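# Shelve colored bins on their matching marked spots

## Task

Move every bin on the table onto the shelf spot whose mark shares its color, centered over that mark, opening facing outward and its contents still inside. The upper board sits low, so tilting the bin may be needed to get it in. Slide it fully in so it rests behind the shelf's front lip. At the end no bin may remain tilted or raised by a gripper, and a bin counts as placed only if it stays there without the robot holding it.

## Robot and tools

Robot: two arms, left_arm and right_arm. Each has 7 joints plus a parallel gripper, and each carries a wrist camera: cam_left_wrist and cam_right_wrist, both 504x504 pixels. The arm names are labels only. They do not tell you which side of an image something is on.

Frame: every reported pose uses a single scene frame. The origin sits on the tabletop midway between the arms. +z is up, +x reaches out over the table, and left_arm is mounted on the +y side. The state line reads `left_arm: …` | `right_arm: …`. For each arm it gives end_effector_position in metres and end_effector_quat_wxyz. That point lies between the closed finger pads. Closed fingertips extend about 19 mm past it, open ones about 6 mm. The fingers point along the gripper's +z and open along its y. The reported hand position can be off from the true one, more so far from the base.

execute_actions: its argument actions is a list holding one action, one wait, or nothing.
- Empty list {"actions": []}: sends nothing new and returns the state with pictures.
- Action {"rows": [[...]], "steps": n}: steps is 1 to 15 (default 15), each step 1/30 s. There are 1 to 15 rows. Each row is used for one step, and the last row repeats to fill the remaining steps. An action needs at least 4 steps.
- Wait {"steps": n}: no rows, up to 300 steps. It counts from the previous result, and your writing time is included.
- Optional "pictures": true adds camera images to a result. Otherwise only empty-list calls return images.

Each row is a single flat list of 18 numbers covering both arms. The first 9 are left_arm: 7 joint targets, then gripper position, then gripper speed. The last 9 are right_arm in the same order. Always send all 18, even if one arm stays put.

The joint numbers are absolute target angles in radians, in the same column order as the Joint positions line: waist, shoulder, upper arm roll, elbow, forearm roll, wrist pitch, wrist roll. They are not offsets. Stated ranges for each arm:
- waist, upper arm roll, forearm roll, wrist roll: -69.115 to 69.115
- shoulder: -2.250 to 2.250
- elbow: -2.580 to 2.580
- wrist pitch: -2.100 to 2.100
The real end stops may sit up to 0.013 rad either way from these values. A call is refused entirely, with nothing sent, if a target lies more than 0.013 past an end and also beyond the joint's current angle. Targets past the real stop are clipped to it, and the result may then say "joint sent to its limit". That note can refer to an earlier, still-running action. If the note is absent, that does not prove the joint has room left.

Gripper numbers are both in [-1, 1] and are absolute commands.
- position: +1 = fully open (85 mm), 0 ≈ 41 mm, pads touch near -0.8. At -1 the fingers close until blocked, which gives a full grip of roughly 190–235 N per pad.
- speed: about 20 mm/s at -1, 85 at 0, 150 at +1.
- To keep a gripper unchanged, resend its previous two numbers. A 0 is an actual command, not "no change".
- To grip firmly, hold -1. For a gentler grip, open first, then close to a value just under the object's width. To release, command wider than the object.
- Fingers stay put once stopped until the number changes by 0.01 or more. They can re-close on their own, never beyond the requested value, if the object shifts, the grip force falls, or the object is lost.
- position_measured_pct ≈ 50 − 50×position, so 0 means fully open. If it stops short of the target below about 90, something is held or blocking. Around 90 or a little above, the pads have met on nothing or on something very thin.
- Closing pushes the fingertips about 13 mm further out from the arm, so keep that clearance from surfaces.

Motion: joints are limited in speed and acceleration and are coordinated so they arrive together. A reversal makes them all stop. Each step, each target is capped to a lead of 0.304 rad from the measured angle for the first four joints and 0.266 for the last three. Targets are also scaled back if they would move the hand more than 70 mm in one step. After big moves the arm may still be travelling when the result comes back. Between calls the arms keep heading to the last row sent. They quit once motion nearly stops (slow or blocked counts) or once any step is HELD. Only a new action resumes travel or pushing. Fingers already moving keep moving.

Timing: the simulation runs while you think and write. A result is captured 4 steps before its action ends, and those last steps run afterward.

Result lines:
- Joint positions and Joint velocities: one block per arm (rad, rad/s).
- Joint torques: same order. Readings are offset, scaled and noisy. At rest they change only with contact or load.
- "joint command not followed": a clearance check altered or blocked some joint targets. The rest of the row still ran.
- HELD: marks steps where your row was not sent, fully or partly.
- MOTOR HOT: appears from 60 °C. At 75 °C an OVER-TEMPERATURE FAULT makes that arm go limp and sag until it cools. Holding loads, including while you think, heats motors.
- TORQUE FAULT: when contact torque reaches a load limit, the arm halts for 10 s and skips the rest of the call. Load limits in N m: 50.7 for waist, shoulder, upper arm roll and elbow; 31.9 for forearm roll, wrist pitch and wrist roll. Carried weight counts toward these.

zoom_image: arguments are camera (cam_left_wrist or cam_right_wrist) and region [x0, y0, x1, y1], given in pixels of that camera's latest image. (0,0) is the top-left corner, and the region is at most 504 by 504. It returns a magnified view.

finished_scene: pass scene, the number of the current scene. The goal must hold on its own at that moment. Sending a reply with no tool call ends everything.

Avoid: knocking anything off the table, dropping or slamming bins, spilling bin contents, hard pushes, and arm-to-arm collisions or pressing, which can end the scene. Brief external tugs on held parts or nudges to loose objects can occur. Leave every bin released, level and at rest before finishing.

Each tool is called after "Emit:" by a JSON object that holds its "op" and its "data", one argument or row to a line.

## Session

Emit:
{"op": "execute_actions", "data": {
  "actions": []
}}

Scene clock: 0.00 s of 9000.00 s.
left_arm: end_effector_position=(+0.3529, +0.6543, +0.2067) position_measured_pct=0.0 end_effector_quat_wxyz=(+0.219, +0.885, -0.171, +0.374) | right_arm: end_effector_position=(+0.5354, +0.1377, +0.1555) position_measured_pct=0.0 end_effector_quat_wxyz=(-0.194, +0.715, -0.095, +0.665)
Joint positions: left_arm=[-1.113  0.766 -0.198  1.454  0.901  1.531  2.669] | right_arm=[-1.245  1.189  0.495  1.848  2.168  1.069  1.018]
Joint velocities: left_arm=[ 0.001 -0.    -0.     0.     0.    -0.    -0.   ] | right_arm=[ 0.001 -0.    -0.     0.001 -0.001 -0.    -0.   ]
Joint torques (N m, as the joint torque sensors report them, + toward a larger angle): no reading

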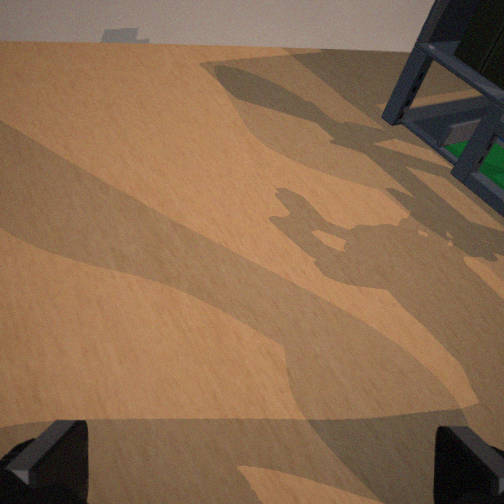

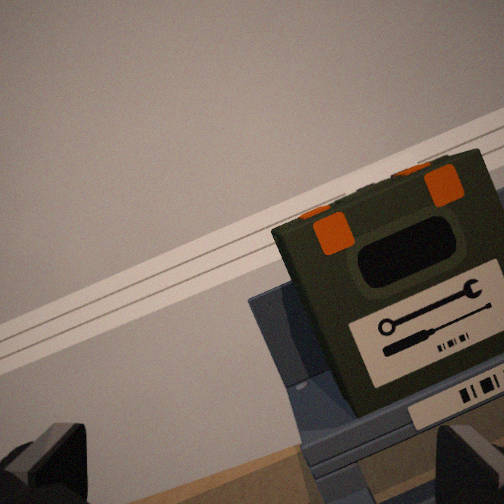

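Emit:
{"op": "execute_actions", "data": {
  "actions": [
    {"rows":[[-0.9,0.9,0,1.0,1.273,1.7,2.48,1,0,-1.245,0.6,0.495,1.75,2.168,1.069,0.5,-0.3,0]],"steps":15}
  ]
}}

Emit:
{"op": "execute_actions", "data": {
  "actions": [
    {"steps":12}
  ]
}}

Scene clock: 0.73 s of 9000.00 s.
left_arm: end_effector_position=(+0.4694, +0.6187, +0.2652) position_measured_pct=0.0 end_effector_quat_wxyz=(+0.213, +0.799, -0.302, +0.474) | right_arm: end_effector_position=(+0.5429, +0.1723, +0.2784) position_measured_pct=24.6 end_effector_quat_wxyz=(-0.343, +0.649, -0.215, +0.644)
Joint positions: left_arm=[-1.005  0.836 -0.099  1.265  1.064  1.616  2.574] | right_arm=[-1.245  0.987  0.494  1.797  2.168  1.068  0.847]
Joint velocities: left_arm=[ 0.302  0.186  0.289 -0.745  0.607  0.243 -0.273] | right_arm=[-0.002 -0.729 -0.    -0.134  0.002  0.001 -0.638]
Joint torques (N m, as the joint torque sensors report them, + toward a larger angle): left_arm=[ -0.44 -23.55   1.21  -7.33   1.62   1.42  -0.02] | right_arm=[  0.24 -19.64   6.77  -4.12   0.4    2.88  -0.51]
Steps of this call (steps 1 to 11: nothing new was sent; steps 12 to 22: the first 11 steps of this action). Readings (joint positions | what the end effector reports):
12: left_arm=[-1.113 0.766 -0.198 1.453 0.901 1.531 2.669] | right_arm=[-1.245 1.188 0.495 1.848 2.168 1.069 1.017] | left_arm position_measured_pct=0.0 | right_arm position_measured_pct=0.0
13: left_arm=[-1.109 0.769 -0.197 1.449 0.904 1.533 2.666] | right_arm=[-1.245 1.182 0.494 1.847 2.168 1.068 1.014] | left_arm position_measured_pct=0.0 | right_arm position_measured_pct=0.4
15: left_arm=[-1.090 0.782 -0.183 1.423 0.925 1.547 2.651] | right_arm=[-1.245 1.154 0.493 1.840 2.168 1.067 0.992] | left_arm position_measured_pct=0.0 | right_arm position_measured_pct=4.4
19: left_arm=[-1.037 0.816 -0.131 1.336 1.002 1.589 2.603] | right_arm=[-1.245 1.059 0.494 1.813 2.168 1.068 0.910] | left_arm position_measured_pct=0.0 | right_arm position_measured_pct=15.9
22: the state above

Scene clock: 1.13 s of 9000.00 s.
left_arm: end_effector_position=(+0.5725, +0.5702, +0.3733) position_measured_pct=0.0 end_effector_quat_wxyz=(+0.174, +0.662, -0.423, +0.594) | right_arm: end_effector_position=(+0.5390, +0.1603, +0.4587) position_measured_pct=60.7 end_effector_quat_wxyz=(+0.534, -0.514, +0.365, -0.564)
Joint positions: left_arm=[-0.902  0.896  0.001  1.004  1.272  1.699  2.481] | right_arm=[-1.246  0.69   0.495  1.76   2.168  1.069  0.582]
Joint velocities: left_arm=[ 0.048  0.01   0.056 -0.126  0.109  0.043 -0.047] | right_arm=[ 0.001 -0.737  0.002 -0.083  0.     0.002 -0.668]
Joint torques (N m, as the joint torque sensors report them, + toward a larger angle): left_arm=[ -3.45 -22.57   0.84  -7.16   1.44   0.78   0.15] | right_arm=[  0.29 -18.01   5.32  -6.3    1.03   2.89  -0.52]
Kept back: nothing.
Steps of this call (steps 1 to 4: the last 4 steps of your previous action; steps 5 to 12: the robot went on to your last target). Readings (joint positions | what the end effector reports):
1: left_arm=[-0.995 0.842 -0.090 1.239 1.084 1.624 2.565] | right_arm=[-1.245 0.962 0.494 1.793 2.168 1.068 0.825] | left_arm position_measured_pct=0.0 | right_arm position_measured_pct=27.8
2: left_arm=[-0.985 0.849 -0.080 1.214 1.104 1.632 2.556] | right_arm=[-1.245 0.938 0.494 1.789 2.168 1.068 0.804] | left_arm position_measured_pct=0.0 | right_arm position_measured_pct=30.6
4: left_arm=[-0.965 0.861 -0.061 1.163 1.144 1.648 2.538] | right_arm=[-1.245 0.888 0.494 1.782 2.168 1.068 0.760] | left_arm position_measured_pct=0.0 | right_arm position_measured_pct=36.5
8: left_arm=[-0.925 0.885 -0.023 1.062 1.224 1.680 2.502] | right_arm=[-1.246 0.789 0.494 1.771 2.168 1.069 0.672] | left_arm position_measured_pct=0.0 | right_arm position_measured_pct=48.8
12: the state above

Emit:
{"op": "execute_actions", "data": {
  "actions": [
    {"rows":[[-0.6,1.3,0,0.65,1.273,1.978,2.48,1,0,-0.421,0.3,0,0.9,0,1.9416,-0.5,1,0]],"steps":15}
  ]
}}

Emit:
{"op": "execute_actions", "data": {
  "actions": [
    {"rows":[[-0.462,1.519,0,0.65,1.273,1.978,2.48,1,0,-0.421,0.3,0,0.9,0,1.9416,-0.5,1,0]],"steps":15}
  ]
}}

Emit:
{"op": "execute_actions", "data": {
  "actions": [
    {"steps":60}
  ],
  "pictures": true
}}

Scene clock: 1.67 s of 9000.00 s.
left_arm: end_effector_position=(+0.6041, +0.4716, +0.3099) position_measured_pct=0.0 end_effector_quat_wxyz=(+0.294, +0.579, -0.498, +0.574) | right_arm: end_effector_position=(+0.5547, +0.0497, +0.6274) position_measured_pct=40.5 end_effector_quat_wxyz=(+0.674, -0.247, +0.522, -0.461)
Joint positions: left_arm=[-0.726  1.118 -0.     0.802  1.273  1.859  2.48 ] | right_arm=[-1.074  0.469  0.333  1.586  2.027  1.21   0.358]
Joint velocities: left_arm=[ 0.557  0.816 -0.004 -0.679 -0.002  0.528 -0.   ] | right_arm=[ 0.613 -0.368 -0.604 -0.609 -0.528  0.53  -0.53 ]
Joint torques (N m, as the joint torque sensors report them, + toward a larger angle): left_arm=[  0.74 -26.06   2.89  -7.51   1.94   1.1   -0.14] | right_arm=[  0.42 -15.95   3.23  -9.22   2.07   2.08  -0.49]
Steps of this call (steps 1 to 5: the robot went on to your last target; steps 6 to 16: the first 11 steps of this action). Readings (joint positions | what the end effector reports):
6: left_arm=[-0.899 0.900 -0.000 0.999 1.273 1.701 2.480] | right_arm=[-1.243 0.605 0.496 1.748 2.168 1.071 0.500] | left_arm position_measured_pct=0.0 | right_arm position_measured_pct=65.1
7: left_arm=[-0.894 0.906 -0.001 0.994 1.273 1.705 2.480] | right_arm=[-1.237 0.598 0.490 1.744 2.164 1.073 0.495] | left_arm position_measured_pct=0.0 | right_arm position_measured_pct=64.7
9: left_arm=[-0.867 0.935 -0.002 0.967 1.273 1.727 2.480] | right_arm=[-1.208 0.571 0.463 1.719 2.142 1.094 0.473] | left_arm position_measured_pct=0.0 | right_arm position_measured_pct=60.7
13: left_arm=[-0.781 1.036 -0.000 0.870 1.274 1.806 2.480] | right_arm=[-1.133 0.508 0.391 1.645 2.078 1.159 0.409] | left_arm position_measured_pct=0.0 | right_arm position_measured_pct=49.2
16: the state above

Scene clock: 2.17 s of 9000.00 s.
left_arm: end_effector_position=(+0.6002, +0.3220, +0.1537) position_measured_pct=0.0 end_effector_quat_wxyz=(+0.475, +0.505, -0.506, +0.513) | right_arm: end_effector_position=(+0.5392, -0.1704, +0.7300) position_measured_pct=0.8 end_effector_quat_wxyz=(+0.701, +0.190, +0.602, -0.331)
Joint positions: left_arm=[-0.492  1.472  0.     0.655  1.273  1.973  2.48 ] | right_arm=[-0.751  0.353  0.101  1.263  1.745  1.493  0.075]
Joint velocities: left_arm=[ 0.374  0.582  0.001 -0.043 -0.011  0.057 -0.   ] | right_arm=[ 0.657 -0.125 -0.251 -0.658 -0.574  0.574 -0.574]
Joint torques (N m, as the joint torque sensors report them, + toward a larger angle): left_arm=[ -1.91 -29.81   2.98  -7.17   1.85   1.97  -0.15] | right_arm=[  0.53 -14.77   1.76  -8.7    3.05   0.4   -0.5 ]
Steps of this call (steps 1 to 4: the last 4 steps of your previous action; steps 5 to 15: the first 11 steps of this action). Readings (joint positions | what the end effector reports):
5: left_arm=[-0.635 1.249 0.000 0.693 1.273 1.945 2.480] | right_arm=[-0.967 0.415 0.229 1.479 1.934 1.303 0.264] | left_arm position_measured_pct=0.0 | right_arm position_measured_pct=25.4
6: left_arm=[-0.620 1.271 0.000 0.678 1.273 1.955 2.480] | right_arm=[-0.945 0.407 0.211 1.458 1.915 1.322 0.245] | left_arm position_measured_pct=0.0 | right_arm position_measured_pct=22.2
8: left_arm=[-0.591 1.316 0.000 0.664 1.274 1.959 2.480] | right_arm=[-0.902 0.391 0.179 1.414 1.877 1.360 0.208] | left_arm position_measured_pct=0.0 | right_arm position_measured_pct=16.3
12: left_arm=[-0.534 1.406 0.000 0.660 1.273 1.966 2.480] | right_arm=[-0.817 0.367 0.129 1.328 1.802 1.436 0.132] | left_arm position_measured_pct=0.0 | right_arm position_measured_pct=4.4
15: the state above

Scene clock: 4.17 s of 9000.00 s.
left_arm: end_effector_position=(+0.5938, +0.3007, +0.1300) position_measured_pct=0.0 end_effector_quat_wxyz=(+0.499, +0.500, -0.500, +0.501) | right_arm: end_effector_position=(+0.3453, -0.0854, +0.4894) position_measured_pct=0.0 end_effector_quat_wxyz=(-0.000, +0.707, +0.707, -0.000)
Joint positions: left_arm=[-0.462  1.519  0.     0.65   1.273  1.978  2.48 ] | right_arm=[-0.421  0.3    0.     0.9    0.     1.942 -0.5  ]
Joint velocities: left_arm=[-0.     0.001 -0.    -0.     0.    -0.    -0.001] | right_arm=[ 0.001  0.    -0.     0.    -0.     0.     0.   ]
Joint torques (N m, as the joint torque sensors report them, + toward a larger angle): left_arm=[ -0.11 -27.1    2.93  -6.56   1.55   1.54   0.02] | right_arm=[  0.02 -13.48   0.34  -7.83   0.4    0.09  -0.39]
Kept back: nothing.
Steps of this call (steps 1 to 4: the last 4 steps of your previous action; steps 5 to 60: the robot went on to your last target). Readings (joint positions | what the end effector reports):
1: left_arm=[-0.481 1.490 0.000 0.653 1.273 1.974 2.480] | right_arm=[-0.729 0.349 0.093 1.241 1.725 1.512 0.055] | left_arm position_measured_pct=0.0 | right_arm position_measured_pct=0.4
2: left_arm=[-0.472 1.503 0.000 0.653 1.272 1.976 2.480] | right_arm=[-0.707 0.345 0.086 1.218 1.706 1.531 0.036] | left_arm position_measured_pct=0.0 | right_arm position_measured_pct=0.0
4: left_arm=[-0.465 1.514 0.000 0.653 1.272 1.977 2.480] | right_arm=[-0.663 0.339 0.072 1.173 1.666 1.571 -0.004] | left_arm position_measured_pct=0.0 | right_arm position_measured_pct=0.0
8: left_arm=[-0.463 1.517 0.000 0.650 1.273 1.978 2.480] | right_arm=[-0.578 0.325 0.047 1.077 1.569 1.669 -0.102] | left_arm position_measured_pct=0.0 | right_arm position_measured_pct=0.0
60: the state above

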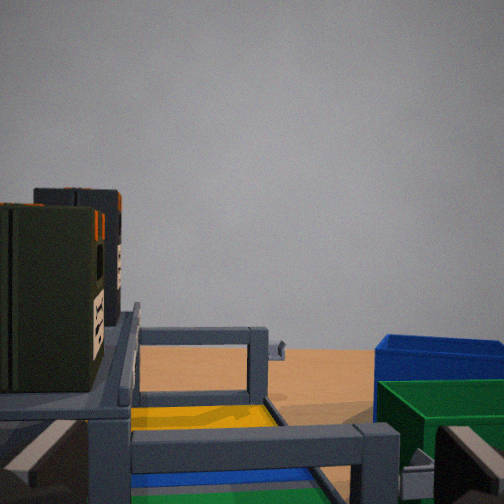

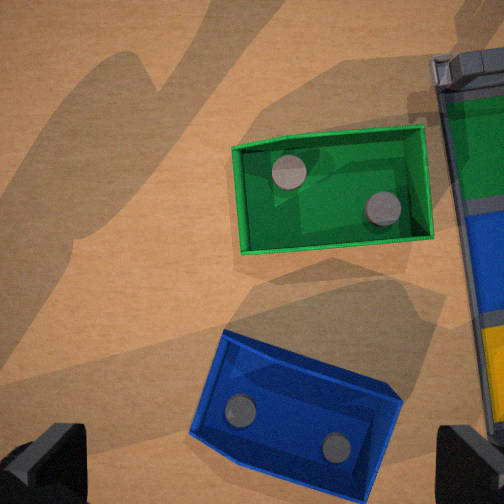

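Emit:
{"op": "execute_actions", "data": {
  "actions": [
    {"rows":[[-0.622,1.519,0,0.65,1.273,1.978,2.48,1,0,-0.6269,0.5381,0,1.7852,0,0.8183,-0.611,-0.3,0]],"steps":15}
  ]
}}

Emit:
{"op": "execute_actions", "data": {
  "actions": [
    {"steps":32}
  ],
  "pictures": true
}}

Scene clock: 4.93 s of 9000.00 s.
left_arm: end_effector_position=(+0.5872, +0.3953, +0.1296) position_measured_pct=0.0 end_effector_quat_wxyz=(+0.459, +0.538, -0.460, +0.538) | right_arm: end_effector_position=(+0.3430, -0.0315, +0.3749) position_measured_pct=24.6 end_effector_quat_wxyz=(-0.015, +0.686, +0.723, -0.073)
Joint positions: left_arm=[-0.617  1.519 -0.002  0.65   1.273  1.978  2.48 ] | right_arm=[-0.531  0.425  0.     1.099  0.     1.767 -0.558]
Joint velocities: left_arm=[-0.08   0.    -0.004 -0.    -0.001  0.002  0.   ] | right_arm=[-0.291  0.347 -0.002  0.802 -0.    -0.704 -0.164]
Joint torques (N m, as the joint torque sensors report them, + toward a larger angle): left_arm=[  6.15 -26.89   4.41  -6.24   1.69   1.39  -0.03] | right_arm=[  0.22 -16.85   0.88  -8.24   0.44   0.42  -0.55]
Steps of this call (steps 1 to 12: the robot went on to your last target; steps 13 to 23: the first 11 steps of this action). Readings (joint positions | what the end effector reports):
13: left_arm=[-0.463 1.519 0.000 0.650 1.273 1.978 2.480] | right_arm=[-0.422 0.301 0.000 0.901 0.000 1.941 -0.500] | left_arm position_measured_pct=0.0 | right_arm position_measured_pct=0.0
14: left_arm=[-0.468 1.519 0.001 0.650 1.273 1.978 2.480] | right_arm=[-0.426 0.304 0.001 0.905 0.001 1.938 -0.502] | left_arm position_measured_pct=0.0 | right_arm position_measured_pct=0.4
16: left_arm=[-0.495 1.519 0.002 0.650 1.273 1.978 2.480] | right_arm=[-0.446 0.324 0.002 0.930 0.001 1.916 -0.511] | left_arm position_measured_pct=0.0 | right_arm position_measured_pct=4.4
20: left_arm=[-0.586 1.519 -0.001 0.650 1.273 1.978 2.480] | right_arm=[-0.499 0.387 0.000 1.022 0.000 1.835 -0.540] | left_arm position_measured_pct=0.0 | right_arm position_measured_pct=15.9
23: the state above

Scene clock: 6.00 s of 9000.00 s.
left_arm: end_effector_position=(+0.5870, +0.3978, +0.1300) position_measured_pct=0.0 end_effector_quat_wxyz=(+0.458, +0.538, -0.458, +0.539) | right_arm: end_effector_position=(+0.3222, +0.0063, +0.1201) position_measured_pct=65.1 end_effector_quat_wxyz=(+0.000, +0.672, +0.740, +0.000)
Joint positions: left_arm=[-0.622  1.519  0.     0.65   1.273  1.978  2.48 ] | right_arm=[-0.627  0.538 -0.     1.784 -0.     0.818 -0.611]
Joint velocities: left_arm=[ 0.     0.     0.     0.    -0.     0.    -0.001] | right_arm=[ 0.    -0.002  0.001  0.01   0.    -0.003  0.   ]
Joint torques (N m, as the joint torque sensors report them, + toward a larger angle): left_arm=[ -0.02 -27.16   3.1   -6.49   1.62   1.54   0.  ] | right_arm=[ -0.37 -16.35   0.78  -6.22   0.4   -0.24  -0.42]
Kept back: nothing.
Steps of this call (steps 1 to 4: the last 4 steps of your previous action; steps 5 to 32: the robot went on to your last target). Readings (joint positions | what the end effector reports):
1: left_arm=[-0.619 1.519 -0.002 0.650 1.273 1.978 2.480] | right_arm=[-0.540 0.436 0.000 1.126 0.000 1.743 -0.564] | left_arm position_measured_pct=0.0 | right_arm position_measured_pct=27.8
2: left_arm=[-0.619 1.519 -0.001 0.650 1.273 1.978 2.480] | right_arm=[-0.549 0.447 0.000 1.154 0.000 1.719 -0.569] | left_arm position_measured_pct=0.0 | right_arm position_measured_pct=30.6
4: left_arm=[-0.620 1.519 -0.000 0.650 1.273 1.978 2.480] | right_arm=[-0.565 0.466 -0.000 1.213 -0.000 1.667 -0.578] | left_arm position_measured_pct=0.0 | right_arm position_measured_pct=36.9
8: left_arm=[-0.622 1.519 -0.000 0.650 1.273 1.978 2.480] | right_arm=[-0.589 0.494 -0.000 1.338 -0.000 1.557 -0.591] | left_arm position_measured_pct=0.0 | right_arm position_measured_pct=48.8
32: the state above

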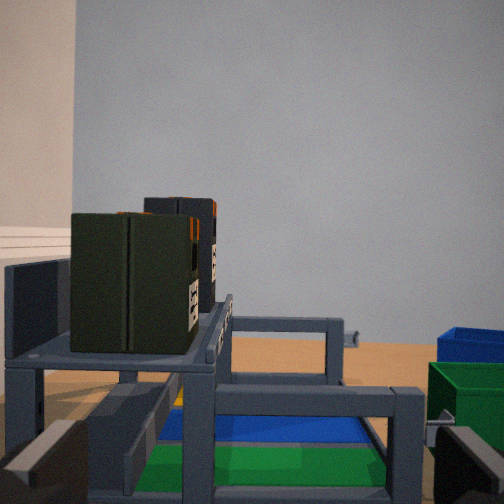

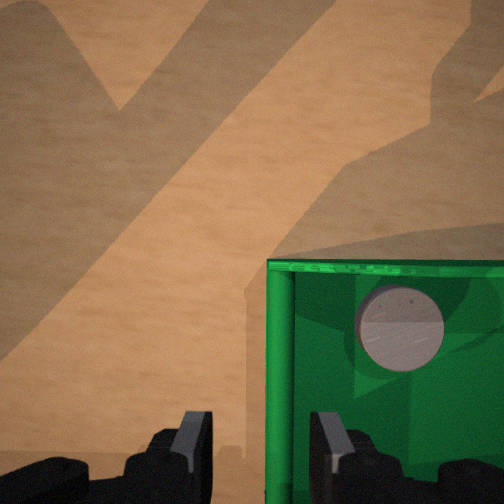

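Emit:
{"op": "execute_actions", "data": {
  "actions": [
    {"rows":[[-0.622,1.519,0,0.65,1.273,1.978,2.48,1,0,-0.6184,0.59,0,1.79,0,0.7616,-0.609,-0.3,0],[-0.622,1.519,0,0.65,1.273,1.978,2.48,1,0,-0.6184,0.59,0,1.79,0,0.7616,-0.609,-0.3,0],[-0.622,1.519,0,0.65,1.273,1.978,2.48,1,0,-0.6184,0.61,0,1.80,0,0.7316,-0.609,-0.3,0],[-0.622,1.519,0,0.65,1.273,1.978,2.48,1,0,-0.6184,0.63,0,1.809,0,0.7026,-0.609,-0.3,0],[-0.622,1.519,0,0.65,1.273,1.978,2.48,1,0,-0.6184,0.65,0,1.817,0,0.6746,-0.609,-0.3,0],[-0.622,1.519,0,0.65,1.273,1.978,2.48,1,0,-0.6184,0.67,0,1.824,0,0.6476,-0.609,-0.3,0],[-0.622,1.519,0,0.65,1.273,1.978,2.48,1,0,-0.6184,0.69,0,1.83,0,0.6216,-0.609,-0.3,0],[-0.622,1.519,0,0.65,1.273,1.978,2.48,1,0,-0.6184,0.7069,0,1.835,0,0.5997,-0.609,-0.3,0]],"steps":15}
  ]
}}

Emit:
{"op": "execute_actions", "data": {
  "actions": [
    {"steps":6}
  ],
  "pictures": true
}}

Scene clock: 6.73 s of 9000.00 s.
left_arm: end_effector_position=(+0.5870, +0.3978, +0.1300) position_measured_pct=0.0 end_effector_quat_wxyz=(+0.458, +0.538, -0.458, +0.539) | right_arm: end_effector_position=(+0.3289, +0.0072, +0.0411) position_measured_pct=65.1 end_effector_quat_wxyz=(+0.000, +0.675, +0.738, +0.001)
Joint positions: left_arm=[-0.622  1.519  0.     0.65   1.273  1.978  2.48 ] | right_arm=[-0.619  0.693 -0.     1.831  0.     0.617 -0.609]
Joint velocities: left_arm=[-0.     0.002 -0.    -0.     0.001 -0.     0.   ] | right_arm=[ 0.003  0.27  -0.001  0.113  0.    -0.417 -0.   ]
Joint torques (N m, as the joint torque sensors report them, + toward a larger angle): left_arm=[  0.04 -27.07   2.92  -6.49   1.59   1.49  -0.08] | right_arm=[ -0.06 -21.2    0.96  -5.82   0.36  -0.32  -0.39]
Steps of this call (steps 1 to 11: the robot went on to your last target; steps 12 to 22: the first 11 steps of this action). Readings (joint positions | what the end effector reports):
12: left_arm=[-0.622 1.519 0.000 0.650 1.273 1.978 2.480] | right_arm=[-0.627 0.539 -0.000 1.785 -0.000 0.818 -0.611] | left_arm position_measured_pct=0.0 | right_arm position_measured_pct=65.1
13: left_arm=[-0.622 1.519 0.000 0.650 1.273 1.978 2.480] | right_arm=[-0.626 0.545 -0.000 1.785 -0.000 0.813 -0.611] | left_arm position_measured_pct=0.0 | right_arm position_measured_pct=65.1
15: left_arm=[-0.622 1.519 0.000 0.650 1.273 1.978 2.480] | right_arm=[-0.622 0.573 -0.000 1.788 -0.000 0.785 -0.610] | left_arm position_measured_pct=0.0 | right_arm position_measured_pct=65.1
19: left_arm=[-0.622 1.519 0.000 0.650 1.273 1.978 2.480] | right_arm=[-0.619 0.647 0.000 1.813 0.000 0.682 -0.609] | left_arm position_measured_pct=0.0 | right_arm position_measured_pct=65.1
22: the state above

Scene clock: 6.93 s of 9000.00 s.
left_arm: end_effector_position=(+0.5870, +0.3978, +0.1300) position_measured_pct=0.0 end_effector_quat_wxyz=(+0.458, +0.538, -0.458, +0.539) | right_arm: end_effector_position=(+0.3289, +0.0070, +0.0348) position_measured_pct=65.1 end_effector_quat_wxyz=(+0.000, +0.675, +0.738, +0.001)
Joint positions: left_arm=[-0.622  1.519  0.     0.65   1.273  1.978  2.48 ] | right_arm=[-0.618  0.705  0.     1.835  0.     0.6   -0.609]
Joint velocities: left_arm=[ 0.     0.     0.     0.     0.001  0.    -0.   ] | right_arm=[-0.001  0.018  0.     0.001  0.001 -0.    -0.   ]
Joint torques (N m, as the joint torque sensors report them, + toward a larger angle): left_arm=[  0.02 -27.17   3.01  -6.53   1.6    1.54   0.  ] | right_arm=[ -0.06 -17.48   0.7   -4.75   0.33  -0.06  -0.55]
Kept back: nothing.
Steps of this call (steps 1 to 4: the last 4 steps of your previous action; steps 5 to 6: the robot went on to your last target). Readings (joint positions | what the end effector reports):
1: left_arm=[-0.622 1.519 0.000 0.650 1.273 1.978 2.480] | right_arm=[-0.619 0.699 -0.000 1.834 0.000 0.606 -0.609] | left_arm position_measured_pct=0.0 | right_arm position_measured_pct=65.1
2: left_arm=[-0.622 1.519 0.000 0.650 1.273 1.978 2.480] | right_arm=[-0.619 0.702 -0.000 1.835 0.000 0.602 -0.609] | left_arm position_measured_pct=0.0 | right_arm position_measured_pct=65.1
4: left_arm=[-0.622 1.519 0.000 0.650 1.273 1.978 2.480] | right_arm=[-0.619 0.703 -0.000 1.835 0.000 0.600 -0.609] | left_arm position_measured_pct=0.0 | right_arm position_measured_pct=65.1
6: the state above

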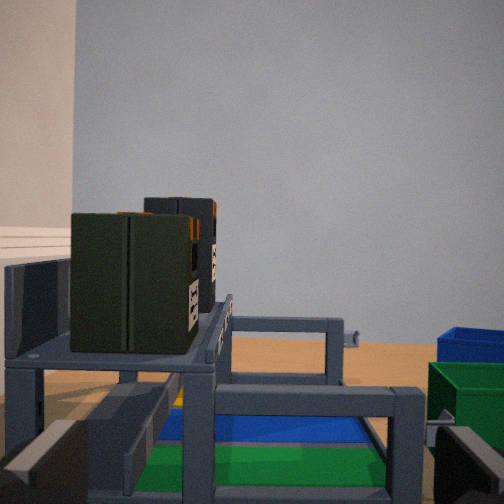

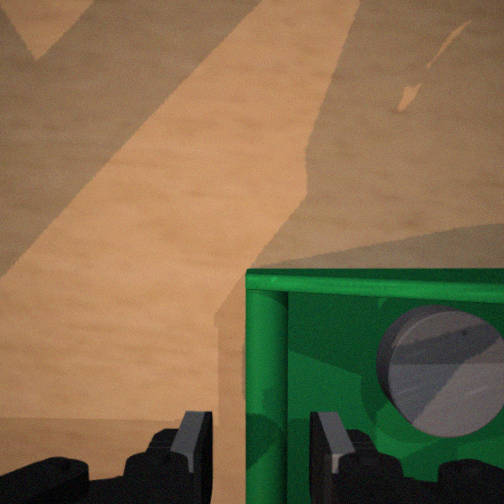

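Emit:
{"op": "execute_actions", "data": {
  "actions": [
    {"rows":[[-0.622,1.519,0,0.65,1.273,1.978,2.48,1,0,-0.6166,0.7085,0,1.8312,0,0.6019,-0.607,-1,-0.3]],"steps":15}
  ]
}}

Emit:
{"op": "execute_actions", "data": {
  "actions": [
    {"rows":[[-0.622,1.519,0,0.65,1.273,1.978,2.48,1,0,-0.6166,0.6996,0,1.8282,0,0.6138,-0.607,-1,-0.3],[-0.622,1.519,0,0.65,1.273,1.978,2.48,1,0,-0.6166,0.6907,0,1.8253,0,0.6257,-0.607,-1,-0.3],[-0.622,1.519,0,0.65,1.273,1.978,2.48,1,0,-0.6166,0.6817,0,1.8223,0,0.6376,-0.607,-1,-0.3],[-0.622,1.519,0,0.65,1.273,1.978,2.48,1,0,-0.6166,0.6728,0,1.8193,0,0.6495,-0.603,-1,-0.3],[-0.622,1.519,0,0.65,1.273,1.978,2.48,1,0,-0.617,0.6639,0,1.8164,0,0.6614,-0.597,-1,-0.3],[-0.622,1.519,0,0.65,1.273,1.978,2.48,1,0,-0.617,0.655,0,1.8134,0,0.6732,-0.591,-1,-0.3],[-0.622,1.519,0,0.65,1.273,1.978,2.48,1,0,-0.617,0.6461,0,1.8104,0,0.6851,-0.585,-1,-0.3],[-0.622,1.519,0,0.65,1.273,1.978,2.48,1,0,-0.6175,0.64,0,1.802,0,0.6996,-0.579,-1,-0.3],[-0.622,1.519,0,0.65,1.273,1.978,2.48,1,0,-0.618,0.636,0,1.79,0,0.7156,-0.573,-1,-0.3],[-0.622,1.519,0,0.65,1.273,1.978,2.48,1,0,-0.618,0.635,0,1.776,0,0.7306,-0.567,-1,-0.3],[-0.622,1.519,0,0.65,1.273,1.978,2.48,1,0,-0.6185,0.638,0,1.763,0,0.7406,-0.561,-1,-0.3],[-0.622,1.519,0,0.65,1.273,1.978,2.48,1,0,-0.6185,0.6435,0,1.75,0,0.7481,-0.556,-1,-0.3],[-0.622,1.519,0,0.65,1.273,1.978,2.48,1,0,-0.619,0.649,0,1.737,0,0.7556,-0.551,-1,-0.3],[-0.622,1.519,0,0.65,1.273,1.978,2.48,1,0,-0.619,0.655,0,1.7237,0,0.7629,-0.547,-1,-0.3],[-0.622,1.519,0,0.65,1.273,1.978,2.48,1,0,-0.6193,0.6611,0,1.7104,0,0.7701,-0.543,-1,-0.3]],"steps":15}
  ]
}}

Emit:
{"op": "execute_actions", "data": {
  "actions": [
    {"rows":[[-0.622,1.519,0,0.65,1.273,1.978,2.48,1,0,-0.6127,0.6734,0,1.6868,0,0.7814,-0.5364,-1,-0.3],[-0.622,1.519,0,0.65,1.273,1.978,2.48,1,0,-0.606,0.6857,0,1.6631,0,0.7928,-0.5298,-1,-0.3],[-0.622,1.519,0,0.65,1.273,1.978,2.48,1,0,-0.5994,0.698,0,1.6395,0,0.8041,-0.5232,-1,-0.3],[-0.622,1.519,0,0.65,1.273,1.978,2.48,1,0,-0.5927,0.7103,0,1.6158,0,0.8154,-0.5166,-1,-0.3],[-0.622,1.519,0,0.65,1.273,1.978,2.48,1,0,-0.5861,0.7227,0,1.5922,0,0.8268,-0.51,-1,-0.3],[-0.622,1.519,0,0.65,1.273,1.978,2.48,1,0,-0.5795,0.735,0,1.5686,0,0.8381,-0.5034,-1,-0.3],[-0.622,1.519,0,0.65,1.273,1.978,2.48,1,0,-0.5728,0.7473,0,1.5449,0,0.8494,-0.4968,-1,-0.3],[-0.622,1.519,0,0.65,1.273,1.978,2.48,1,0,-0.5662,0.7596,0,1.5213,0,0.8607,-0.4902,-1,-0.3],[-0.622,1.519,0,0.65,1.273,1.978,2.48,1,0,-0.5595,0.7719,0,1.4976,0,0.8721,-0.4836,-1,-0.3],[-0.622,1.519,0,0.65,1.273,1.978,2.48,1,0,-0.5529,0.7842,0,1.474,0,0.8834,-0.477,-1,-0.3]],"steps":15}
  ]
}}

Emit:
{"op": "execute_actions", "data": {
  "actions": [
    {"steps":7}
  ],
  "pictures": true
}}

Scene clock: 8.10 s of 9000.00 s.
left_arm: end_effector_position=(+0.5870, +0.3978, +0.1300) position_measured_pct=0.0 end_effector_quat_wxyz=(+0.458, +0.538, -0.458, +0.539) | right_arm: end_effector_position=(+0.3299, +0.0068, +0.0341) position_measured_pct=82.1 end_effector_quat_wxyz=(+0.000, +0.675, +0.738, +0.000)
Joint positions: left_arm=[-0.622  1.519  0.     0.65   1.273  1.978  2.48 ] | right_arm=[-0.617  0.708 -0.     1.831  0.     0.602 -0.607]
Joint velocities: left_arm=[-0.    -0.002  0.     0.     0.001 -0.     0.   ] | right_arm=[ 0.    -0.003  0.     0.001  0.     0.002  0.001]
Joint torques (N m, as the joint torque sensors report them, + toward a larger angle): left_arm=[  0.05 -27.1    3.1   -6.57   1.58   1.54  -0.06] | right_arm=[  0.   -16.3    0.74  -4.89   0.36  -0.2   -0.46]
Steps of this call (steps 1 to 24: the robot went on to your last target; steps 25 to 35: the first 11 steps of this action). Readings (joint positions | what the end effector reports):
25: left_arm=[-0.622 1.519 0.000 0.650 1.273 1.978 2.480] | right_arm=[-0.618 0.707 -0.000 1.834 -0.000 0.600 -0.609] | left_arm position_measured_pct=0.0 | right_arm position_measured_pct=65.1
26: left_arm=[-0.622 1.519 0.000 0.650 1.273 1.978 2.480] | right_arm=[-0.617 0.708 -0.000 1.833 -0.000 0.601 -0.608] | left_arm position_measured_pct=0.0 | right_arm position_measured_pct=65.5
28: left_arm=[-0.622 1.519 0.000 0.650 1.273 1.978 2.480] | right_arm=[-0.617 0.708 0.000 1.832 0.000 0.602 -0.607] | left_arm position_measured_pct=0.0 | right_arm position_measured_pct=68.7
32: left_arm=[-0.622 1.519 0.000 0.650 1.273 1.978 2.480] | right_arm=[-0.617 0.708 0.000 1.831 -0.000 0.602 -0.607] | left_arm position_measured_pct=0.0 | right_arm position_measured_pct=77.4
35: the state above

Scene clock: 8.60 s of 9000.00 s.
left_arm: end_effector_position=(+0.5870, +0.3978, +0.1300) position_measured_pct=0.0 end_effector_quat_wxyz=(+0.458, +0.538, -0.458, +0.539) | right_arm: end_effector_position=(+0.3320, +0.0093, +0.0712) position_measured_pct=84.1 end_effector_quat_wxyz=(-0.000, +0.662, +0.749, -0.002)
Joint positions: left_arm=[-0.622  1.519  0.     0.65   1.273  1.978  2.48 ] | right_arm=[-0.618  0.643 -0.     1.792 -0.     0.711 -0.575]
Joint velocities: left_arm=[-0.    -0.    -0.001 -0.     0.001 -0.001 -0.001] | right_arm=[-0.007 -0.064 -0.001 -0.305  0.     0.378  0.162]
Joint torques (N m, as the joint torque sensors report them, + toward a larger angle): left_arm=[ -0.02 -26.98   3.12  -6.43   1.67   1.6    0.1 ] | right_arm=[ -0.1  -17.99   0.77  -6.48   0.57  -0.38  -0.48]
Steps of this call (steps 1 to 4: the last 4 steps of your previous action; steps 5 to 15: the first 11 steps of this action). Readings (joint positions | what the end effector reports):
5: left_arm=[-0.622 1.519 0.000 0.650 1.273 1.978 2.480] | right_arm=[-0.617 0.707 -0.000 1.831 0.000 0.603 -0.607] | left_arm position_measured_pct=0.0 | right_arm position_measured_pct=84.1
6: left_arm=[-0.622 1.519 0.000 0.650 1.273 1.978 2.480] | right_arm=[-0.617 0.703 -0.000 1.830 0.000 0.608 -0.607] | left_arm position_measured_pct=0.0 | right_arm position_measured_pct=84.1
8: left_arm=[-0.622 1.519 0.000 0.650 1.273 1.978 2.480] | right_arm=[-0.617 0.690 -0.000 1.826 -0.000 0.625 -0.607] | left_arm position_measured_pct=0.0 | right_arm position_measured_pct=84.1
12: left_arm=[-0.622 1.519 0.000 0.650 1.273 1.978 2.480] | right_arm=[-0.617 0.658 -0.000 1.815 -0.000 0.670 -0.592] | left_arm position_measured_pct=0.0 | right_arm position_measured_pct=84.1
15: the state above

Scene clock: 9.10 s of 9000.00 s.
left_arm: end_effector_position=(+0.5870, +0.3978, +0.1300) position_measured_pct=0.0 end_effector_quat_wxyz=(+0.458, +0.538, -0.458, +0.539) | right_arm: end_effector_position=(+0.3999, +0.0331, +0.0726) position_measured_pct=84.1 end_effector_quat_wxyz=(-0.001, +0.650, +0.760, -0.002)
Joint positions: left_arm=[-0.622  1.519  0.     0.65   1.273  1.978  2.48 ] | right_arm=[-0.569  0.756 -0.     1.533 -0.     0.856 -0.493]
Joint velocities: left_arm=[ 0.    -0.001  0.     0.    -0.001 -0.     0.   ] | right_arm=[ 0.176  0.326  0.003 -0.646  0.003  0.304  0.183]
Joint torques (N m, as the joint torque sensors report them, + toward a larger angle): left_arm=[ -0.01 -27.09   3.05  -6.57   1.64   1.55  -0.03] | right_arm=[  0.29 -21.84   0.92  -7.36   0.74  -0.1   -0.32]
Steps of this call (steps 1 to 4: the last 4 steps of your previous action; steps 5 to 15: the first 11 steps of this action). Readings (joint positions | what the end effector reports):
5: left_arm=[-0.622 1.519 0.000 0.650 1.273 1.978 2.480] | right_arm=[-0.618 0.656 -0.000 1.732 -0.000 0.758 -0.550] | left_arm position_measured_pct=0.0 | right_arm position_measured_pct=84.1
6: left_arm=[-0.622 1.519 0.000 0.650 1.273 1.978 2.480] | right_arm=[-0.617 0.663 -0.001 1.718 -0.000 0.766 -0.546] | left_arm position_measured_pct=0.0 | right_arm position_measured_pct=84.1
8: left_arm=[-0.622 1.519 0.000 0.650 1.273 1.978 2.480] | right_arm=[-0.611 0.680 -0.001 1.683 -0.001 0.784 -0.535] | left_arm position_measured_pct=0.0 | right_arm position_measured_pct=84.1
12: left_arm=[-0.622 1.519 0.000 0.650 1.273 1.978 2.480] | right_arm=[-0.588 0.722 -0.000 1.600 -0.000 0.824 -0.512] | left_arm position_measured_pct=0.0 | right_arm position_measured_pct=84.1
15: the state above

Scene clock: 9.33 s of 9000.00 s.
left_arm: end_effector_position=(+0.5870, +0.3978, +0.1300) position_measured_pct=0.0 end_effector_quat_wxyz=(+0.458, +0.538, -0.458, +0.539) | right_arm: end_effector_position=(+0.4167, +0.0353, +0.0720) position_measured_pct=84.1 end_effector_quat_wxyz=(-0.000, +0.650, +0.760, -0.000)
Joint positions: left_arm=[-0.622  1.519  0.     0.65   1.273  1.978  2.48 ] | right_arm=[-0.554  0.783  0.     1.476 -0.     0.883 -0.477]
Joint velocities: left_arm=[-0.001 -0.     0.     0.     0.001 -0.    -0.   ] | right_arm=[ 0.008  0.023 -0.009 -0.012 -0.002  0.007  0.001]
Joint torques (N m, as the joint torque sensors report them, + toward a larger angle): left_arm=[ -0.02 -27.12   2.96  -6.47   1.6    1.65  -0.06] | right_arm=[  0.   -22.8    0.93  -7.22   0.51  -0.27  -0.28]
Kept back: nothing.
Steps of this call (steps 1 to 4: the last 4 steps of your previous action; steps 5 to 7: the robot went on to your last target). Readings (joint positions | what the end effector reports):
1: left_arm=[-0.622 1.519 0.000 0.650 1.273 1.978 2.480] | right_arm=[-0.564 0.766 0.000 1.513 -0.000 0.865 -0.488] | left_arm position_measured_pct=0.0 | right_arm position_measured_pct=84.1
2: left_arm=[-0.622 1.519 0.000 0.650 1.273 1.978 2.480] | right_arm=[-0.560 0.774 0.000 1.497 0.000 0.873 -0.483] | left_arm position_measured_pct=0.0 | right_arm position_measured_pct=84.1
4: left_arm=[-0.622 1.519 0.000 0.650 1.273 1.978 2.480] | right_arm=[-0.555 0.781 0.001 1.479 0.000 0.881 -0.478] | left_arm position_measured_pct=0.0 | right_arm position_measured_pct=84.1
7: the state above

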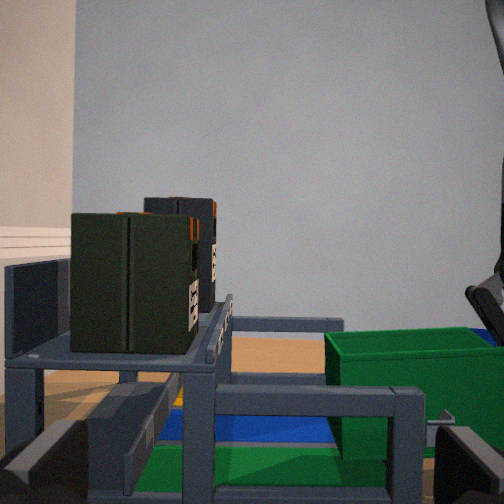

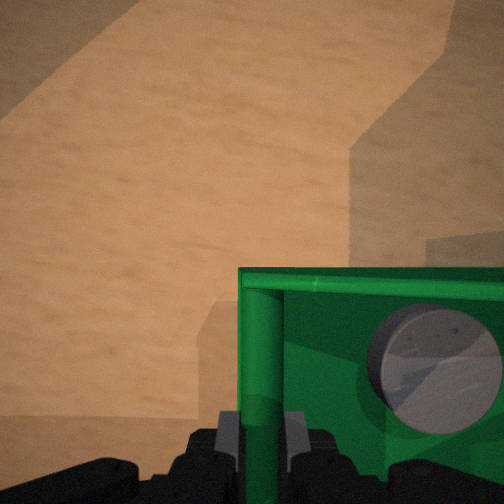

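Emit:
{"op": "execute_actions", "data": {
  "actions": [
    {"rows":[[-0.622,1.519,0,0.65,1.273,1.978,2.48,1,0,-0.5484,0.7969,0,1.4501,0,0.8946,-0.4725,-1,-0.3],[-0.622,1.519,0,0.65,1.273,1.978,2.48,1,0,-0.5439,0.8096,0,1.4261,0,0.9059,-0.468,-1,-0.3],[-0.622,1.519,0,0.65,1.273,1.978,2.48,1,0,-0.5394,0.8224,0,1.4022,0,0.9171,-0.4635,-1,-0.3],[-0.622,1.519,0,0.65,1.273,1.978,2.48,1,0,-0.5349,0.8351,0,1.3782,0,0.9283,-0.459,-1,-0.3],[-0.622,1.519,0,0.65,1.273,1.978,2.48,1,0,-0.5304,0.8478,0,1.3543,0,0.9395,-0.4545,-1,-0.3],[-0.622,1.519,0,0.65,1.273,1.978,2.48,1,0,-0.5258,0.8605,0,1.3304,0,0.9508,-0.45,-1,-0.3],[-0.622,1.519,0,0.65,1.273,1.978,2.48,1,0,-0.5213,0.8732,0,1.3064,0,0.962,-0.4455,-1,-0.3],[-0.622,1.519,0,0.65,1.273,1.978,2.48,1,0,-0.5168,0.886,0,1.2825,0,0.9732,-0.441,-1,-0.3],[-0.622,1.519,0,0.65,1.273,1.978,2.48,1,0,-0.5123,0.8987,0,1.2585,0,0.9844,-0.4365,-1,-0.3],[-0.622,1.519,0,0.65,1.273,1.978,2.48,1,0,-0.5078,0.9114,0,1.2346,0,0.9957,-0.432,-1,-0.3],[-0.622,1.519,0,0.65,1.273,1.978,2.48,1,0,-0.5033,0.9241,0,1.2106,0,1.0069,-0.4275,-1,-0.3],[-0.622,1.519,0,0.65,1.273,1.978,2.48,1,0,-0.4988,0.9368,0,1.1867,0,1.0181,-0.423,-1,-0.3]],"steps":15}
  ]
}}

Emit:
{"op": "execute_actions", "data": {
  "actions": [
    {"steps":11}
  ],
  "pictures": true
}}

Scene clock: 10.07 s of 9000.00 s.
left_arm: end_effector_position=(+0.5870, +0.3978, +0.1300) position_measured_pct=0.0 end_effector_quat_wxyz=(+0.458, +0.538, -0.458, +0.539) | right_arm: end_effector_position=(+0.4620, +0.0436, +0.0614) position_measured_pct=84.1 end_effector_quat_wxyz=(-0.001, +0.650, +0.760, -0.002)
Joint positions: left_arm=[-0.622  1.519  0.     0.65   1.273  1.978  2.48 ] | right_arm=[-0.519  0.883 -0.     1.294 -0.     0.968 -0.443]
Joint velocities: left_arm=[ 0.    -0.     0.001  0.     0.     0.     0.   ] | right_arm=[ 0.129  0.36   0.    -0.69  -0.     0.323  0.13 ]
Joint torques (N m, as the joint torque sensors report them, + toward a larger angle): left_arm=[ -0.09 -27.17   3.07  -6.37   1.59   1.55   0.05] | right_arm=[  0.36 -24.07   0.81  -8.17   0.57  -0.35  -0.47]
Steps of this call (steps 1 to 11: the robot went on to your last target; steps 12 to 22: the first 11 steps of this action). Readings (joint positions | what the end effector reports):
12: left_arm=[-0.622 1.519 0.000 0.650 1.273 1.978 2.480] | right_arm=[-0.553 0.787 -0.000 1.474 -0.000 0.884 -0.477] | left_arm position_measured_pct=0.0 | right_arm position_measured_pct=84.1
13: left_arm=[-0.622 1.519 0.000 0.650 1.273 1.978 2.480] | right_arm=[-0.552 0.790 -0.000 1.469 -0.000 0.887 -0.476] | left_arm position_measured_pct=0.0 | right_arm position_measured_pct=84.1
15: left_arm=[-0.622 1.519 0.000 0.650 1.273 1.978 2.480] | right_arm=[-0.546 0.805 -0.001 1.443 -0.000 0.899 -0.471] | left_arm position_measured_pct=0.0 | right_arm position_measured_pct=84.1
19: left_arm=[-0.622 1.519 0.000 0.650 1.273 1.978 2.480] | right_arm=[-0.531 0.848 -0.000 1.362 -0.000 0.937 -0.456] | left_arm position_measured_pct=0.0 | right_arm position_measured_pct=84.1
22: the state above

Scene clock: 10.43 s of 9000.00 s.
left_arm: end_effector_position=(+0.5870, +0.3978, +0.1300) position_measured_pct=0.0 end_effector_quat_wxyz=(+0.458, +0.538, -0.458, +0.539) | right_arm: end_effector_position=(+0.4878, +0.0467, +0.0570) position_measured_pct=84.1 end_effector_quat_wxyz=(-0.000, +0.650, +0.760, -0.001)
Joint positions: left_arm=[-0.622  1.519  0.     0.65   1.273  1.978  2.48 ] | right_arm=[-0.499  0.937 -0.     1.188 -0.     1.018 -0.423]
Joint velocities: left_arm=[-0.     0.001  0.001 -0.001 -0.001 -0.     0.   ] | right_arm=[ 0.004  0.015 -0.002 -0.004 -0.001  0.002  0.   ]
Joint torques (N m, as the joint torque sensors report them, + toward a larger angle): left_arm=[ -0.07 -27.33   3.11  -6.56   1.62   1.62  -0.12] | right_arm=[ -0.1  -25.75   0.67  -7.68   0.26  -0.41  -0.43]
Kept back: nothing.
Steps of this call (steps 1 to 4: the last 4 steps of your previous action; steps 5 to 11: the robot went on to your last target). Readings (joint positions | what the end effector reports):
1: left_arm=[-0.622 1.519 0.000 0.650 1.273 1.978 2.480] | right_arm=[-0.514 0.895 -0.000 1.271 -0.000 0.979 -0.439] | left_arm position_measured_pct=0.0 | right_arm position_measured_pct=84.1
2: left_arm=[-0.622 1.519 0.000 0.650 1.273 1.978 2.480] | right_arm=[-0.510 0.907 -0.000 1.248 -0.000 0.990 -0.434] | left_arm position_measured_pct=0.0 | right_arm position_measured_pct=84.1
4: left_arm=[-0.622 1.519 0.000 0.650 1.273 1.978 2.480] | right_arm=[-0.503 0.926 0.000 1.211 0.000 1.007 -0.427] | left_arm position_measured_pct=0.0 | right_arm position_measured_pct=84.1
8: left_arm=[-0.622 1.519 0.000 0.650 1.273 1.978 2.480] | right_arm=[-0.500 0.935 0.000 1.189 0.000 1.018 -0.423] | left_arm position_measured_pct=0.0 | right_arm position_measured_pct=84.1
11: the state above

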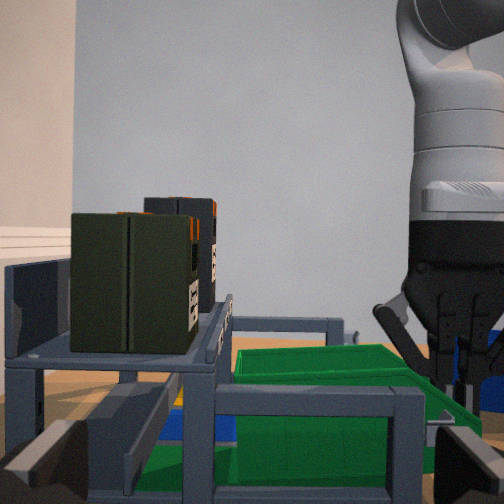

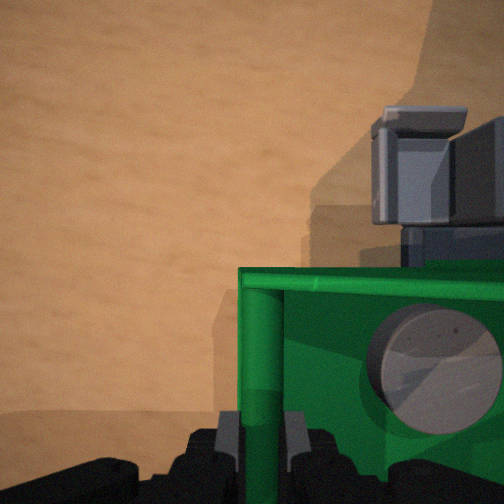

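Emit:
{"op": "execute_actions", "data": {
  "actions": [
    {"rows":[[-0.622,1.519,0,0.65,1.273,1.978,2.48,1,0,-0.4968,0.9464,0,1.1651,0,1.0301,-0.4209,-1,-0.3],[-0.622,1.519,0,0.65,1.273,1.978,2.48,1,0,-0.4947,0.956,0,1.1435,0,1.0421,-0.4189,-1,-0.3],[-0.622,1.519,0,0.65,1.273,1.978,2.48,1,0,-0.4927,0.9656,0,1.1219,0,1.0541,-0.4168,-1,-0.3],[-0.622,1.519,0,0.65,1.273,1.978,2.48,1,0,-0.4906,0.9752,0,1.1003,0,1.0661,-0.4147,-1,-0.3],[-0.622,1.519,0,0.65,1.273,1.978,2.48,1,0,-0.4886,0.9848,0,1.0787,0,1.0781,-0.4127,-1,-0.3],[-0.622,1.519,0,0.65,1.273,1.978,2.48,1,0,-0.4865,0.9944,0,1.0571,0,1.0901,-0.4106,-1,-0.3],[-0.622,1.519,0,0.65,1.273,1.978,2.48,1,0,-0.4845,1.004,0,1.0355,0,1.1021,-0.4085,-1,-0.3],[-0.622,1.519,0,0.65,1.273,1.978,2.48,1,0,-0.4824,1.0136,0,1.014,0,1.114,-0.4065,-1,-0.3],[-0.622,1.519,0,0.65,1.273,1.978,2.48,1,0,-0.4804,1.0232,0,0.9924,0,1.126,-0.4044,-1,-0.3],[-0.622,1.519,0,0.65,1.273,1.978,2.48,1,0,-0.4783,1.0328,0,0.9708,0,1.138,-0.4023,-1,-0.3],[-0.622,1.519,0,0.65,1.273,1.978,2.48,1,0,-0.4763,1.0424,0,0.9492,0,1.15,-0.4003,-1,-0.3],[-0.622,1.519,0,0.65,1.273,1.978,2.48,1,0,-0.4742,1.052,0,0.9276,0,1.162,-0.3982,-1,-0.3],[-0.622,1.519,0,0.65,1.273,1.978,2.48,1,0,-0.4722,1.0616,0,0.906,0,1.174,-0.3961,-1,-0.3],[-0.622,1.519,0,0.65,1.273,1.978,2.48,1,0,-0.4701,1.0712,0,0.8844,0,1.186,-0.3941,-1,-0.3],[-0.622,1.519,0,0.65,1.273,1.978,2.48,1,0,-0.4681,1.0808,0,0.8628,0,1.198,-0.392,-1,-0.3]],"steps":15}
  ]
}}

Emit:
{"op": "execute_actions", "data": {
  "actions": [
    {"steps":12}
  ],
  "pictures": true
}}

Scene clock: 11.33 s of 9000.00 s.
left_arm: end_effector_position=(+0.5870, +0.3978, +0.1300) position_measured_pct=0.0 end_effector_quat_wxyz=(+0.458, +0.538, -0.458, +0.539) | right_arm: end_effector_position=(+0.5191, +0.0549, +0.0552) position_measured_pct=84.1 end_effector_quat_wxyz=(-0.001, +0.650, +0.760, -0.002)
Joint positions: left_arm=[-0.622  1.519  0.     0.65   1.273  1.978  2.48 ] | right_arm=[-0.483  1.014 -0.     1.021 -0.     1.111 -0.407]
Joint velocities: left_arm=[ 0.     0.     0.    -0.001  0.     0.001  0.   ] | right_arm=[ 0.059  0.272  0.    -0.625 -0.     0.347  0.06 ]
Joint torques (N m, as the joint torque sensors report them, + toward a larger angle): left_arm=[ -0.17 -27.29   3.14  -6.43   1.55   1.65  -0.06] | right_arm=[  0.32 -26.33   0.67  -8.68   0.5   -0.45  -0.37]
Steps of this call (steps 1 to 16: the robot went on to your last target; steps 17 to 27: the first 11 steps of this action). Readings (joint positions | what the end effector reports):
17: left_arm=[-0.622 1.519 0.000 0.650 1.273 1.978 2.480] | right_arm=[-0.499 0.939 -0.000 1.187 -0.000 1.019 -0.423] | left_arm position_measured_pct=0.0 | right_arm position_measured_pct=84.1
18: left_arm=[-0.622 1.519 0.000 0.650 1.273 1.978 2.480] | right_arm=[-0.498 0.942 -0.000 1.182 -0.000 1.022 -0.423] | left_arm position_measured_pct=0.0 | right_arm position_measured_pct=84.1
20: left_arm=[-0.622 1.519 0.000 0.650 1.273 1.978 2.480] | right_arm=[-0.496 0.955 -0.001 1.157 -0.000 1.036 -0.420] | left_arm position_measured_pct=0.0 | right_arm position_measured_pct=84.1
24: left_arm=[-0.622 1.519 0.000 0.650 1.273 1.978 2.480] | right_arm=[-0.489 0.987 -0.000 1.083 -0.000 1.077 -0.413] | left_arm position_measured_pct=0.0 | right_arm position_measured_pct=84.1
27: the state above

Scene clock: 11.73 s of 9000.00 s.
left_arm: end_effector_position=(+0.5870, +0.3978, +0.1300) position_measured_pct=0.0 end_effector_quat_wxyz=(+0.458, +0.538, -0.458, +0.539) | right_arm: end_effector_position=(+0.5462, +0.0604, +0.0565) position_measured_pct=84.1 end_effector_quat_wxyz=(-0.000, +0.650, +0.760, -0.001)
Joint positions: left_arm=[-0.622  1.519  0.     0.65   1.273  1.978  2.48 ] | right_arm=[-0.468  1.081 -0.     0.865 -0.     1.198 -0.392]
Joint velocities: left_arm=[-0.     0.001 -0.    -0.     0.     0.001  0.001] | right_arm=[ 0.001  0.019 -0.003 -0.014 -0.002  0.004  0.   ]
Joint torques (N m, as the joint torque sensors report them, + toward a larger angle): left_arm=[ -0.01 -27.11   3.04  -6.55   1.64   1.59  -0.05] | right_arm=[  0.12 -27.48   1.29  -8.74   0.46  -0.71  -0.54]
Kept back: nothing.
Steps of this call (steps 1 to 4: the last 4 steps of your previous action; steps 5 to 12: the robot went on to your last target). Readings (joint positions | what the end effector reports):
1: left_arm=[-0.622 1.519 0.000 0.650 1.273 1.978 2.480] | right_arm=[-0.481 1.023 -0.000 1.000 -0.000 1.122 -0.405] | left_arm position_measured_pct=0.0 | right_arm position_measured_pct=84.1
2: left_arm=[-0.622 1.519 0.000 0.650 1.273 1.978 2.480] | right_arm=[-0.479 1.032 -0.000 0.979 -0.000 1.134 -0.403] | left_arm position_measured_pct=0.0 | right_arm position_measured_pct=84.1
4: left_arm=[-0.622 1.519 0.000 0.650 1.273 1.978 2.480] | right_arm=[-0.475 1.051 -0.000 0.937 -0.000 1.158 -0.399] | left_arm position_measured_pct=0.0 | right_arm position_measured_pct=84.1
8: left_arm=[-0.622 1.519 0.000 0.650 1.273 1.978 2.480] | right_arm=[-0.469 1.078 0.000 0.873 0.000 1.194 -0.393] | left_arm position_measured_pct=0.0 | right_arm position_measured_pct=84.1
12: the state above

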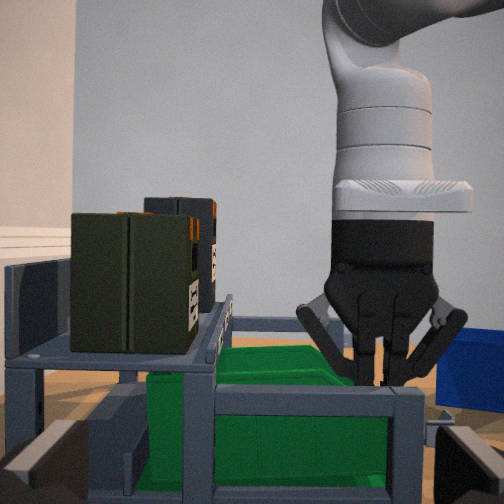

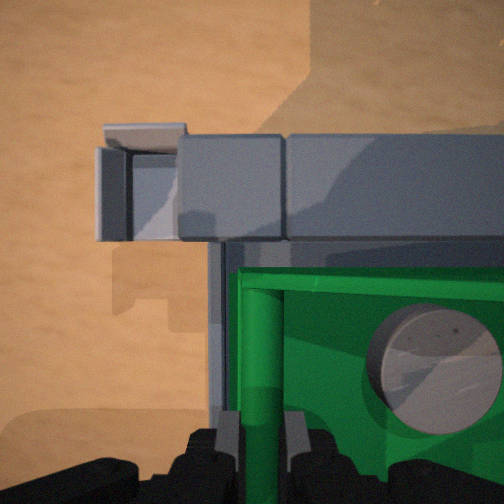

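Emit:
{"op": "execute_actions", "data": {
  "actions": [
    {"rows":[[-0.622,1.519,0,0.65,1.273,1.978,2.48,1,0,-0.4675,1.0857,0,0.8567,0,1.1992,-0.389,-1,-0.3],[-0.622,1.519,0,0.65,1.273,1.978,2.48,1,0,-0.4668,1.0906,0,0.8506,0,1.2004,-0.386,-1,-0.3],[-0.622,1.519,0,0.65,1.273,1.978,2.48,1,0,-0.4662,1.0955,0,0.8445,0,1.2015,-0.383,-1,-0.3],[-0.622,1.519,0,0.65,1.273,1.978,2.48,1,0,-0.4655,1.1004,0,0.8384,0,1.2027,-0.382,-1,-0.3],[-0.622,1.519,0,0.65,1.273,1.978,2.48,1,0,-0.4649,1.1054,0,0.8324,0,1.2039,-0.3813,-1,-0.3],[-0.622,1.519,0,0.65,1.273,1.978,2.48,1,0,-0.4642,1.1103,0,0.8263,0,1.2051,-0.3806,-1,-0.3],[-0.622,1.519,0,0.65,1.273,1.978,2.48,1,0,-0.4636,1.1152,0,0.8202,0,1.2063,-0.38,-1,-0.3],[-0.622,1.519,0,0.65,1.273,1.978,2.48,1,0,-0.4629,1.1201,0,0.8141,0,1.2074,-0.3793,-1,-0.3],[-0.622,1.519,0,0.65,1.273,1.978,2.48,1,0,-0.4623,1.125,0,0.808,0,1.2086,-0.3786,-1,-0.3],[-0.622,1.519,0,0.65,1.273,1.978,2.48,1,0,-0.4616,1.1299,0,0.8019,0,1.2098,-0.378,-1,-0.3]],"steps":15}
  ]
}}

Emit:
{"op": "execute_actions", "data": {
  "actions": [
    {"steps":6}
  ],
  "pictures": true
}}

Scene clock: 12.43 s of 9000.00 s.
left_arm: end_effector_position=(+0.5870, +0.3978, +0.1300) position_measured_pct=0.0 end_effector_quat_wxyz=(+0.458, +0.538, -0.458, +0.539) | right_arm: end_effector_position=(+0.5563, +0.0621, +0.0427) position_measured_pct=84.1 end_effector_quat_wxyz=(-0.000, +0.647, +0.763, -0.001)
Joint positions: left_arm=[-0.622  1.519  0.     0.65   1.273  1.978  2.48 ] | right_arm=[-0.462  1.126 -0.     0.809 -0.     1.209 -0.379]
Joint velocities: left_arm=[-0.001 -0.001  0.    -0.001 -0.    -0.    -0.001] | right_arm=[ 0.014  0.103  0.001 -0.146  0.001  0.022  0.017]
Joint torques (N m, as the joint torque sensors report them, + toward a larger angle): left_arm=[  0.09 -27.17   2.98  -6.5    1.63   1.58   0.04] | right_arm=[  0.18 -27.12   0.82  -8.49   0.44  -0.12  -0.57]
Steps of this call (steps 1 to 10: the robot went on to your last target; steps 11 to 21: the first 11 steps of this action). Readings (joint positions | what the end effector reports):
11: left_arm=[-0.622 1.519 0.000 0.650 1.273 1.978 2.480] | right_arm=[-0.468 1.084 -0.000 0.863 -0.000 1.199 -0.392] | left_arm position_measured_pct=0.0 | right_arm position_measured_pct=84.1
12: left_arm=[-0.622 1.519 0.000 0.650 1.273 1.978 2.480] | right_arm=[-0.468 1.087 -0.000 0.860 -0.000 1.199 -0.390] | left_arm position_measured_pct=0.0 | right_arm position_measured_pct=84.1
14: left_arm=[-0.622 1.519 0.000 0.650 1.273 1.978 2.480] | right_arm=[-0.467 1.094 -0.000 0.850 -0.000 1.201 -0.386] | left_arm position_measured_pct=0.0 | right_arm position_measured_pct=84.1
18: left_arm=[-0.622 1.519 0.000 0.650 1.273 1.978 2.480] | right_arm=[-0.464 1.112 -0.000 0.827 -0.000 1.205 -0.381] | left_arm position_measured_pct=0.0 | right_arm position_measured_pct=84.1
21: the state above

Scene clock: 12.63 s of 9000.00 s.
left_arm: end_effector_position=(+0.5870, +0.3978, +0.1300) position_measured_pct=0.0 end_effector_quat_wxyz=(+0.458, +0.538, -0.458, +0.539) | right_arm: end_effector_position=(+0.5567, +0.0622, +0.0414) position_measured_pct=84.1 end_effector_quat_wxyz=(-0.001, +0.647, +0.763, -0.002)
Joint positions: left_arm=[-0.622  1.519  0.     0.65   1.273  1.978  2.48 ] | right_arm=[-0.462  1.13  -0.     0.804 -0.     1.212 -0.378]
Joint velocities: left_arm=[ 0.     0.001 -0.001  0.001 -0.    -0.001 -0.001] | right_arm=[ 0.001  0.006 -0.    -0.004 -0.    -0.     0.   ]
Joint torques (N m, as the joint torque sensors report them, + toward a larger angle): left_arm=[ -0.06 -27.26   3.07  -6.6    1.53   1.59  -0.07] | right_arm=[  0.29 -26.89   1.4   -9.99   0.34  -1.37  -0.51]
Kept back: nothing.
Steps of this call (steps 1 to 4: the last 4 steps of your previous action; steps 5 to 6: the robot went on to your last target). Readings (joint positions | what the end effector reports):
1: left_arm=[-0.622 1.519 0.000 0.650 1.273 1.978 2.480] | right_arm=[-0.462 1.128 -0.000 0.806 -0.000 1.210 -0.378] | left_arm position_measured_pct=0.0 | right_arm position_measured_pct=84.1
2: left_arm=[-0.622 1.519 0.000 0.650 1.273 1.978 2.480] | right_arm=[-0.462 1.129 -0.000 0.805 -0.000 1.211 -0.378] | left_arm position_measured_pct=0.0 | right_arm position_measured_pct=84.1
4: left_arm=[-0.622 1.519 0.000 0.650 1.273 1.978 2.480] | right_arm=[-0.462 1.130 -0.000 0.804 -0.000 1.212 -0.378] | left_arm position_measured_pct=0.0 | right_arm position_measured_pct=84.1
6: the state above

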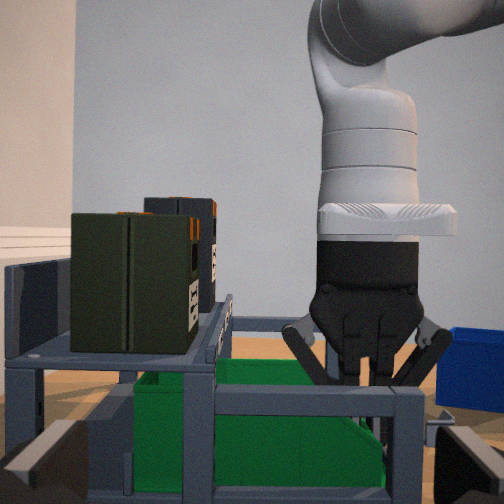

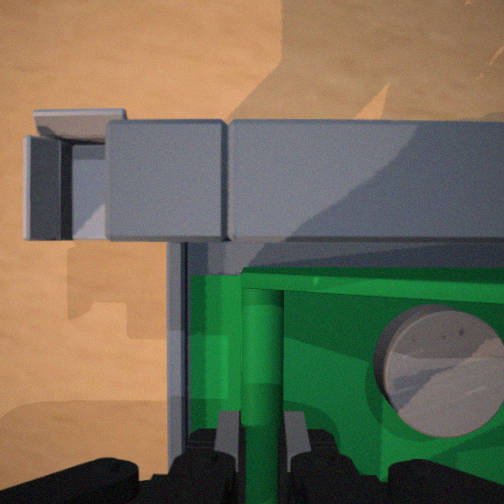

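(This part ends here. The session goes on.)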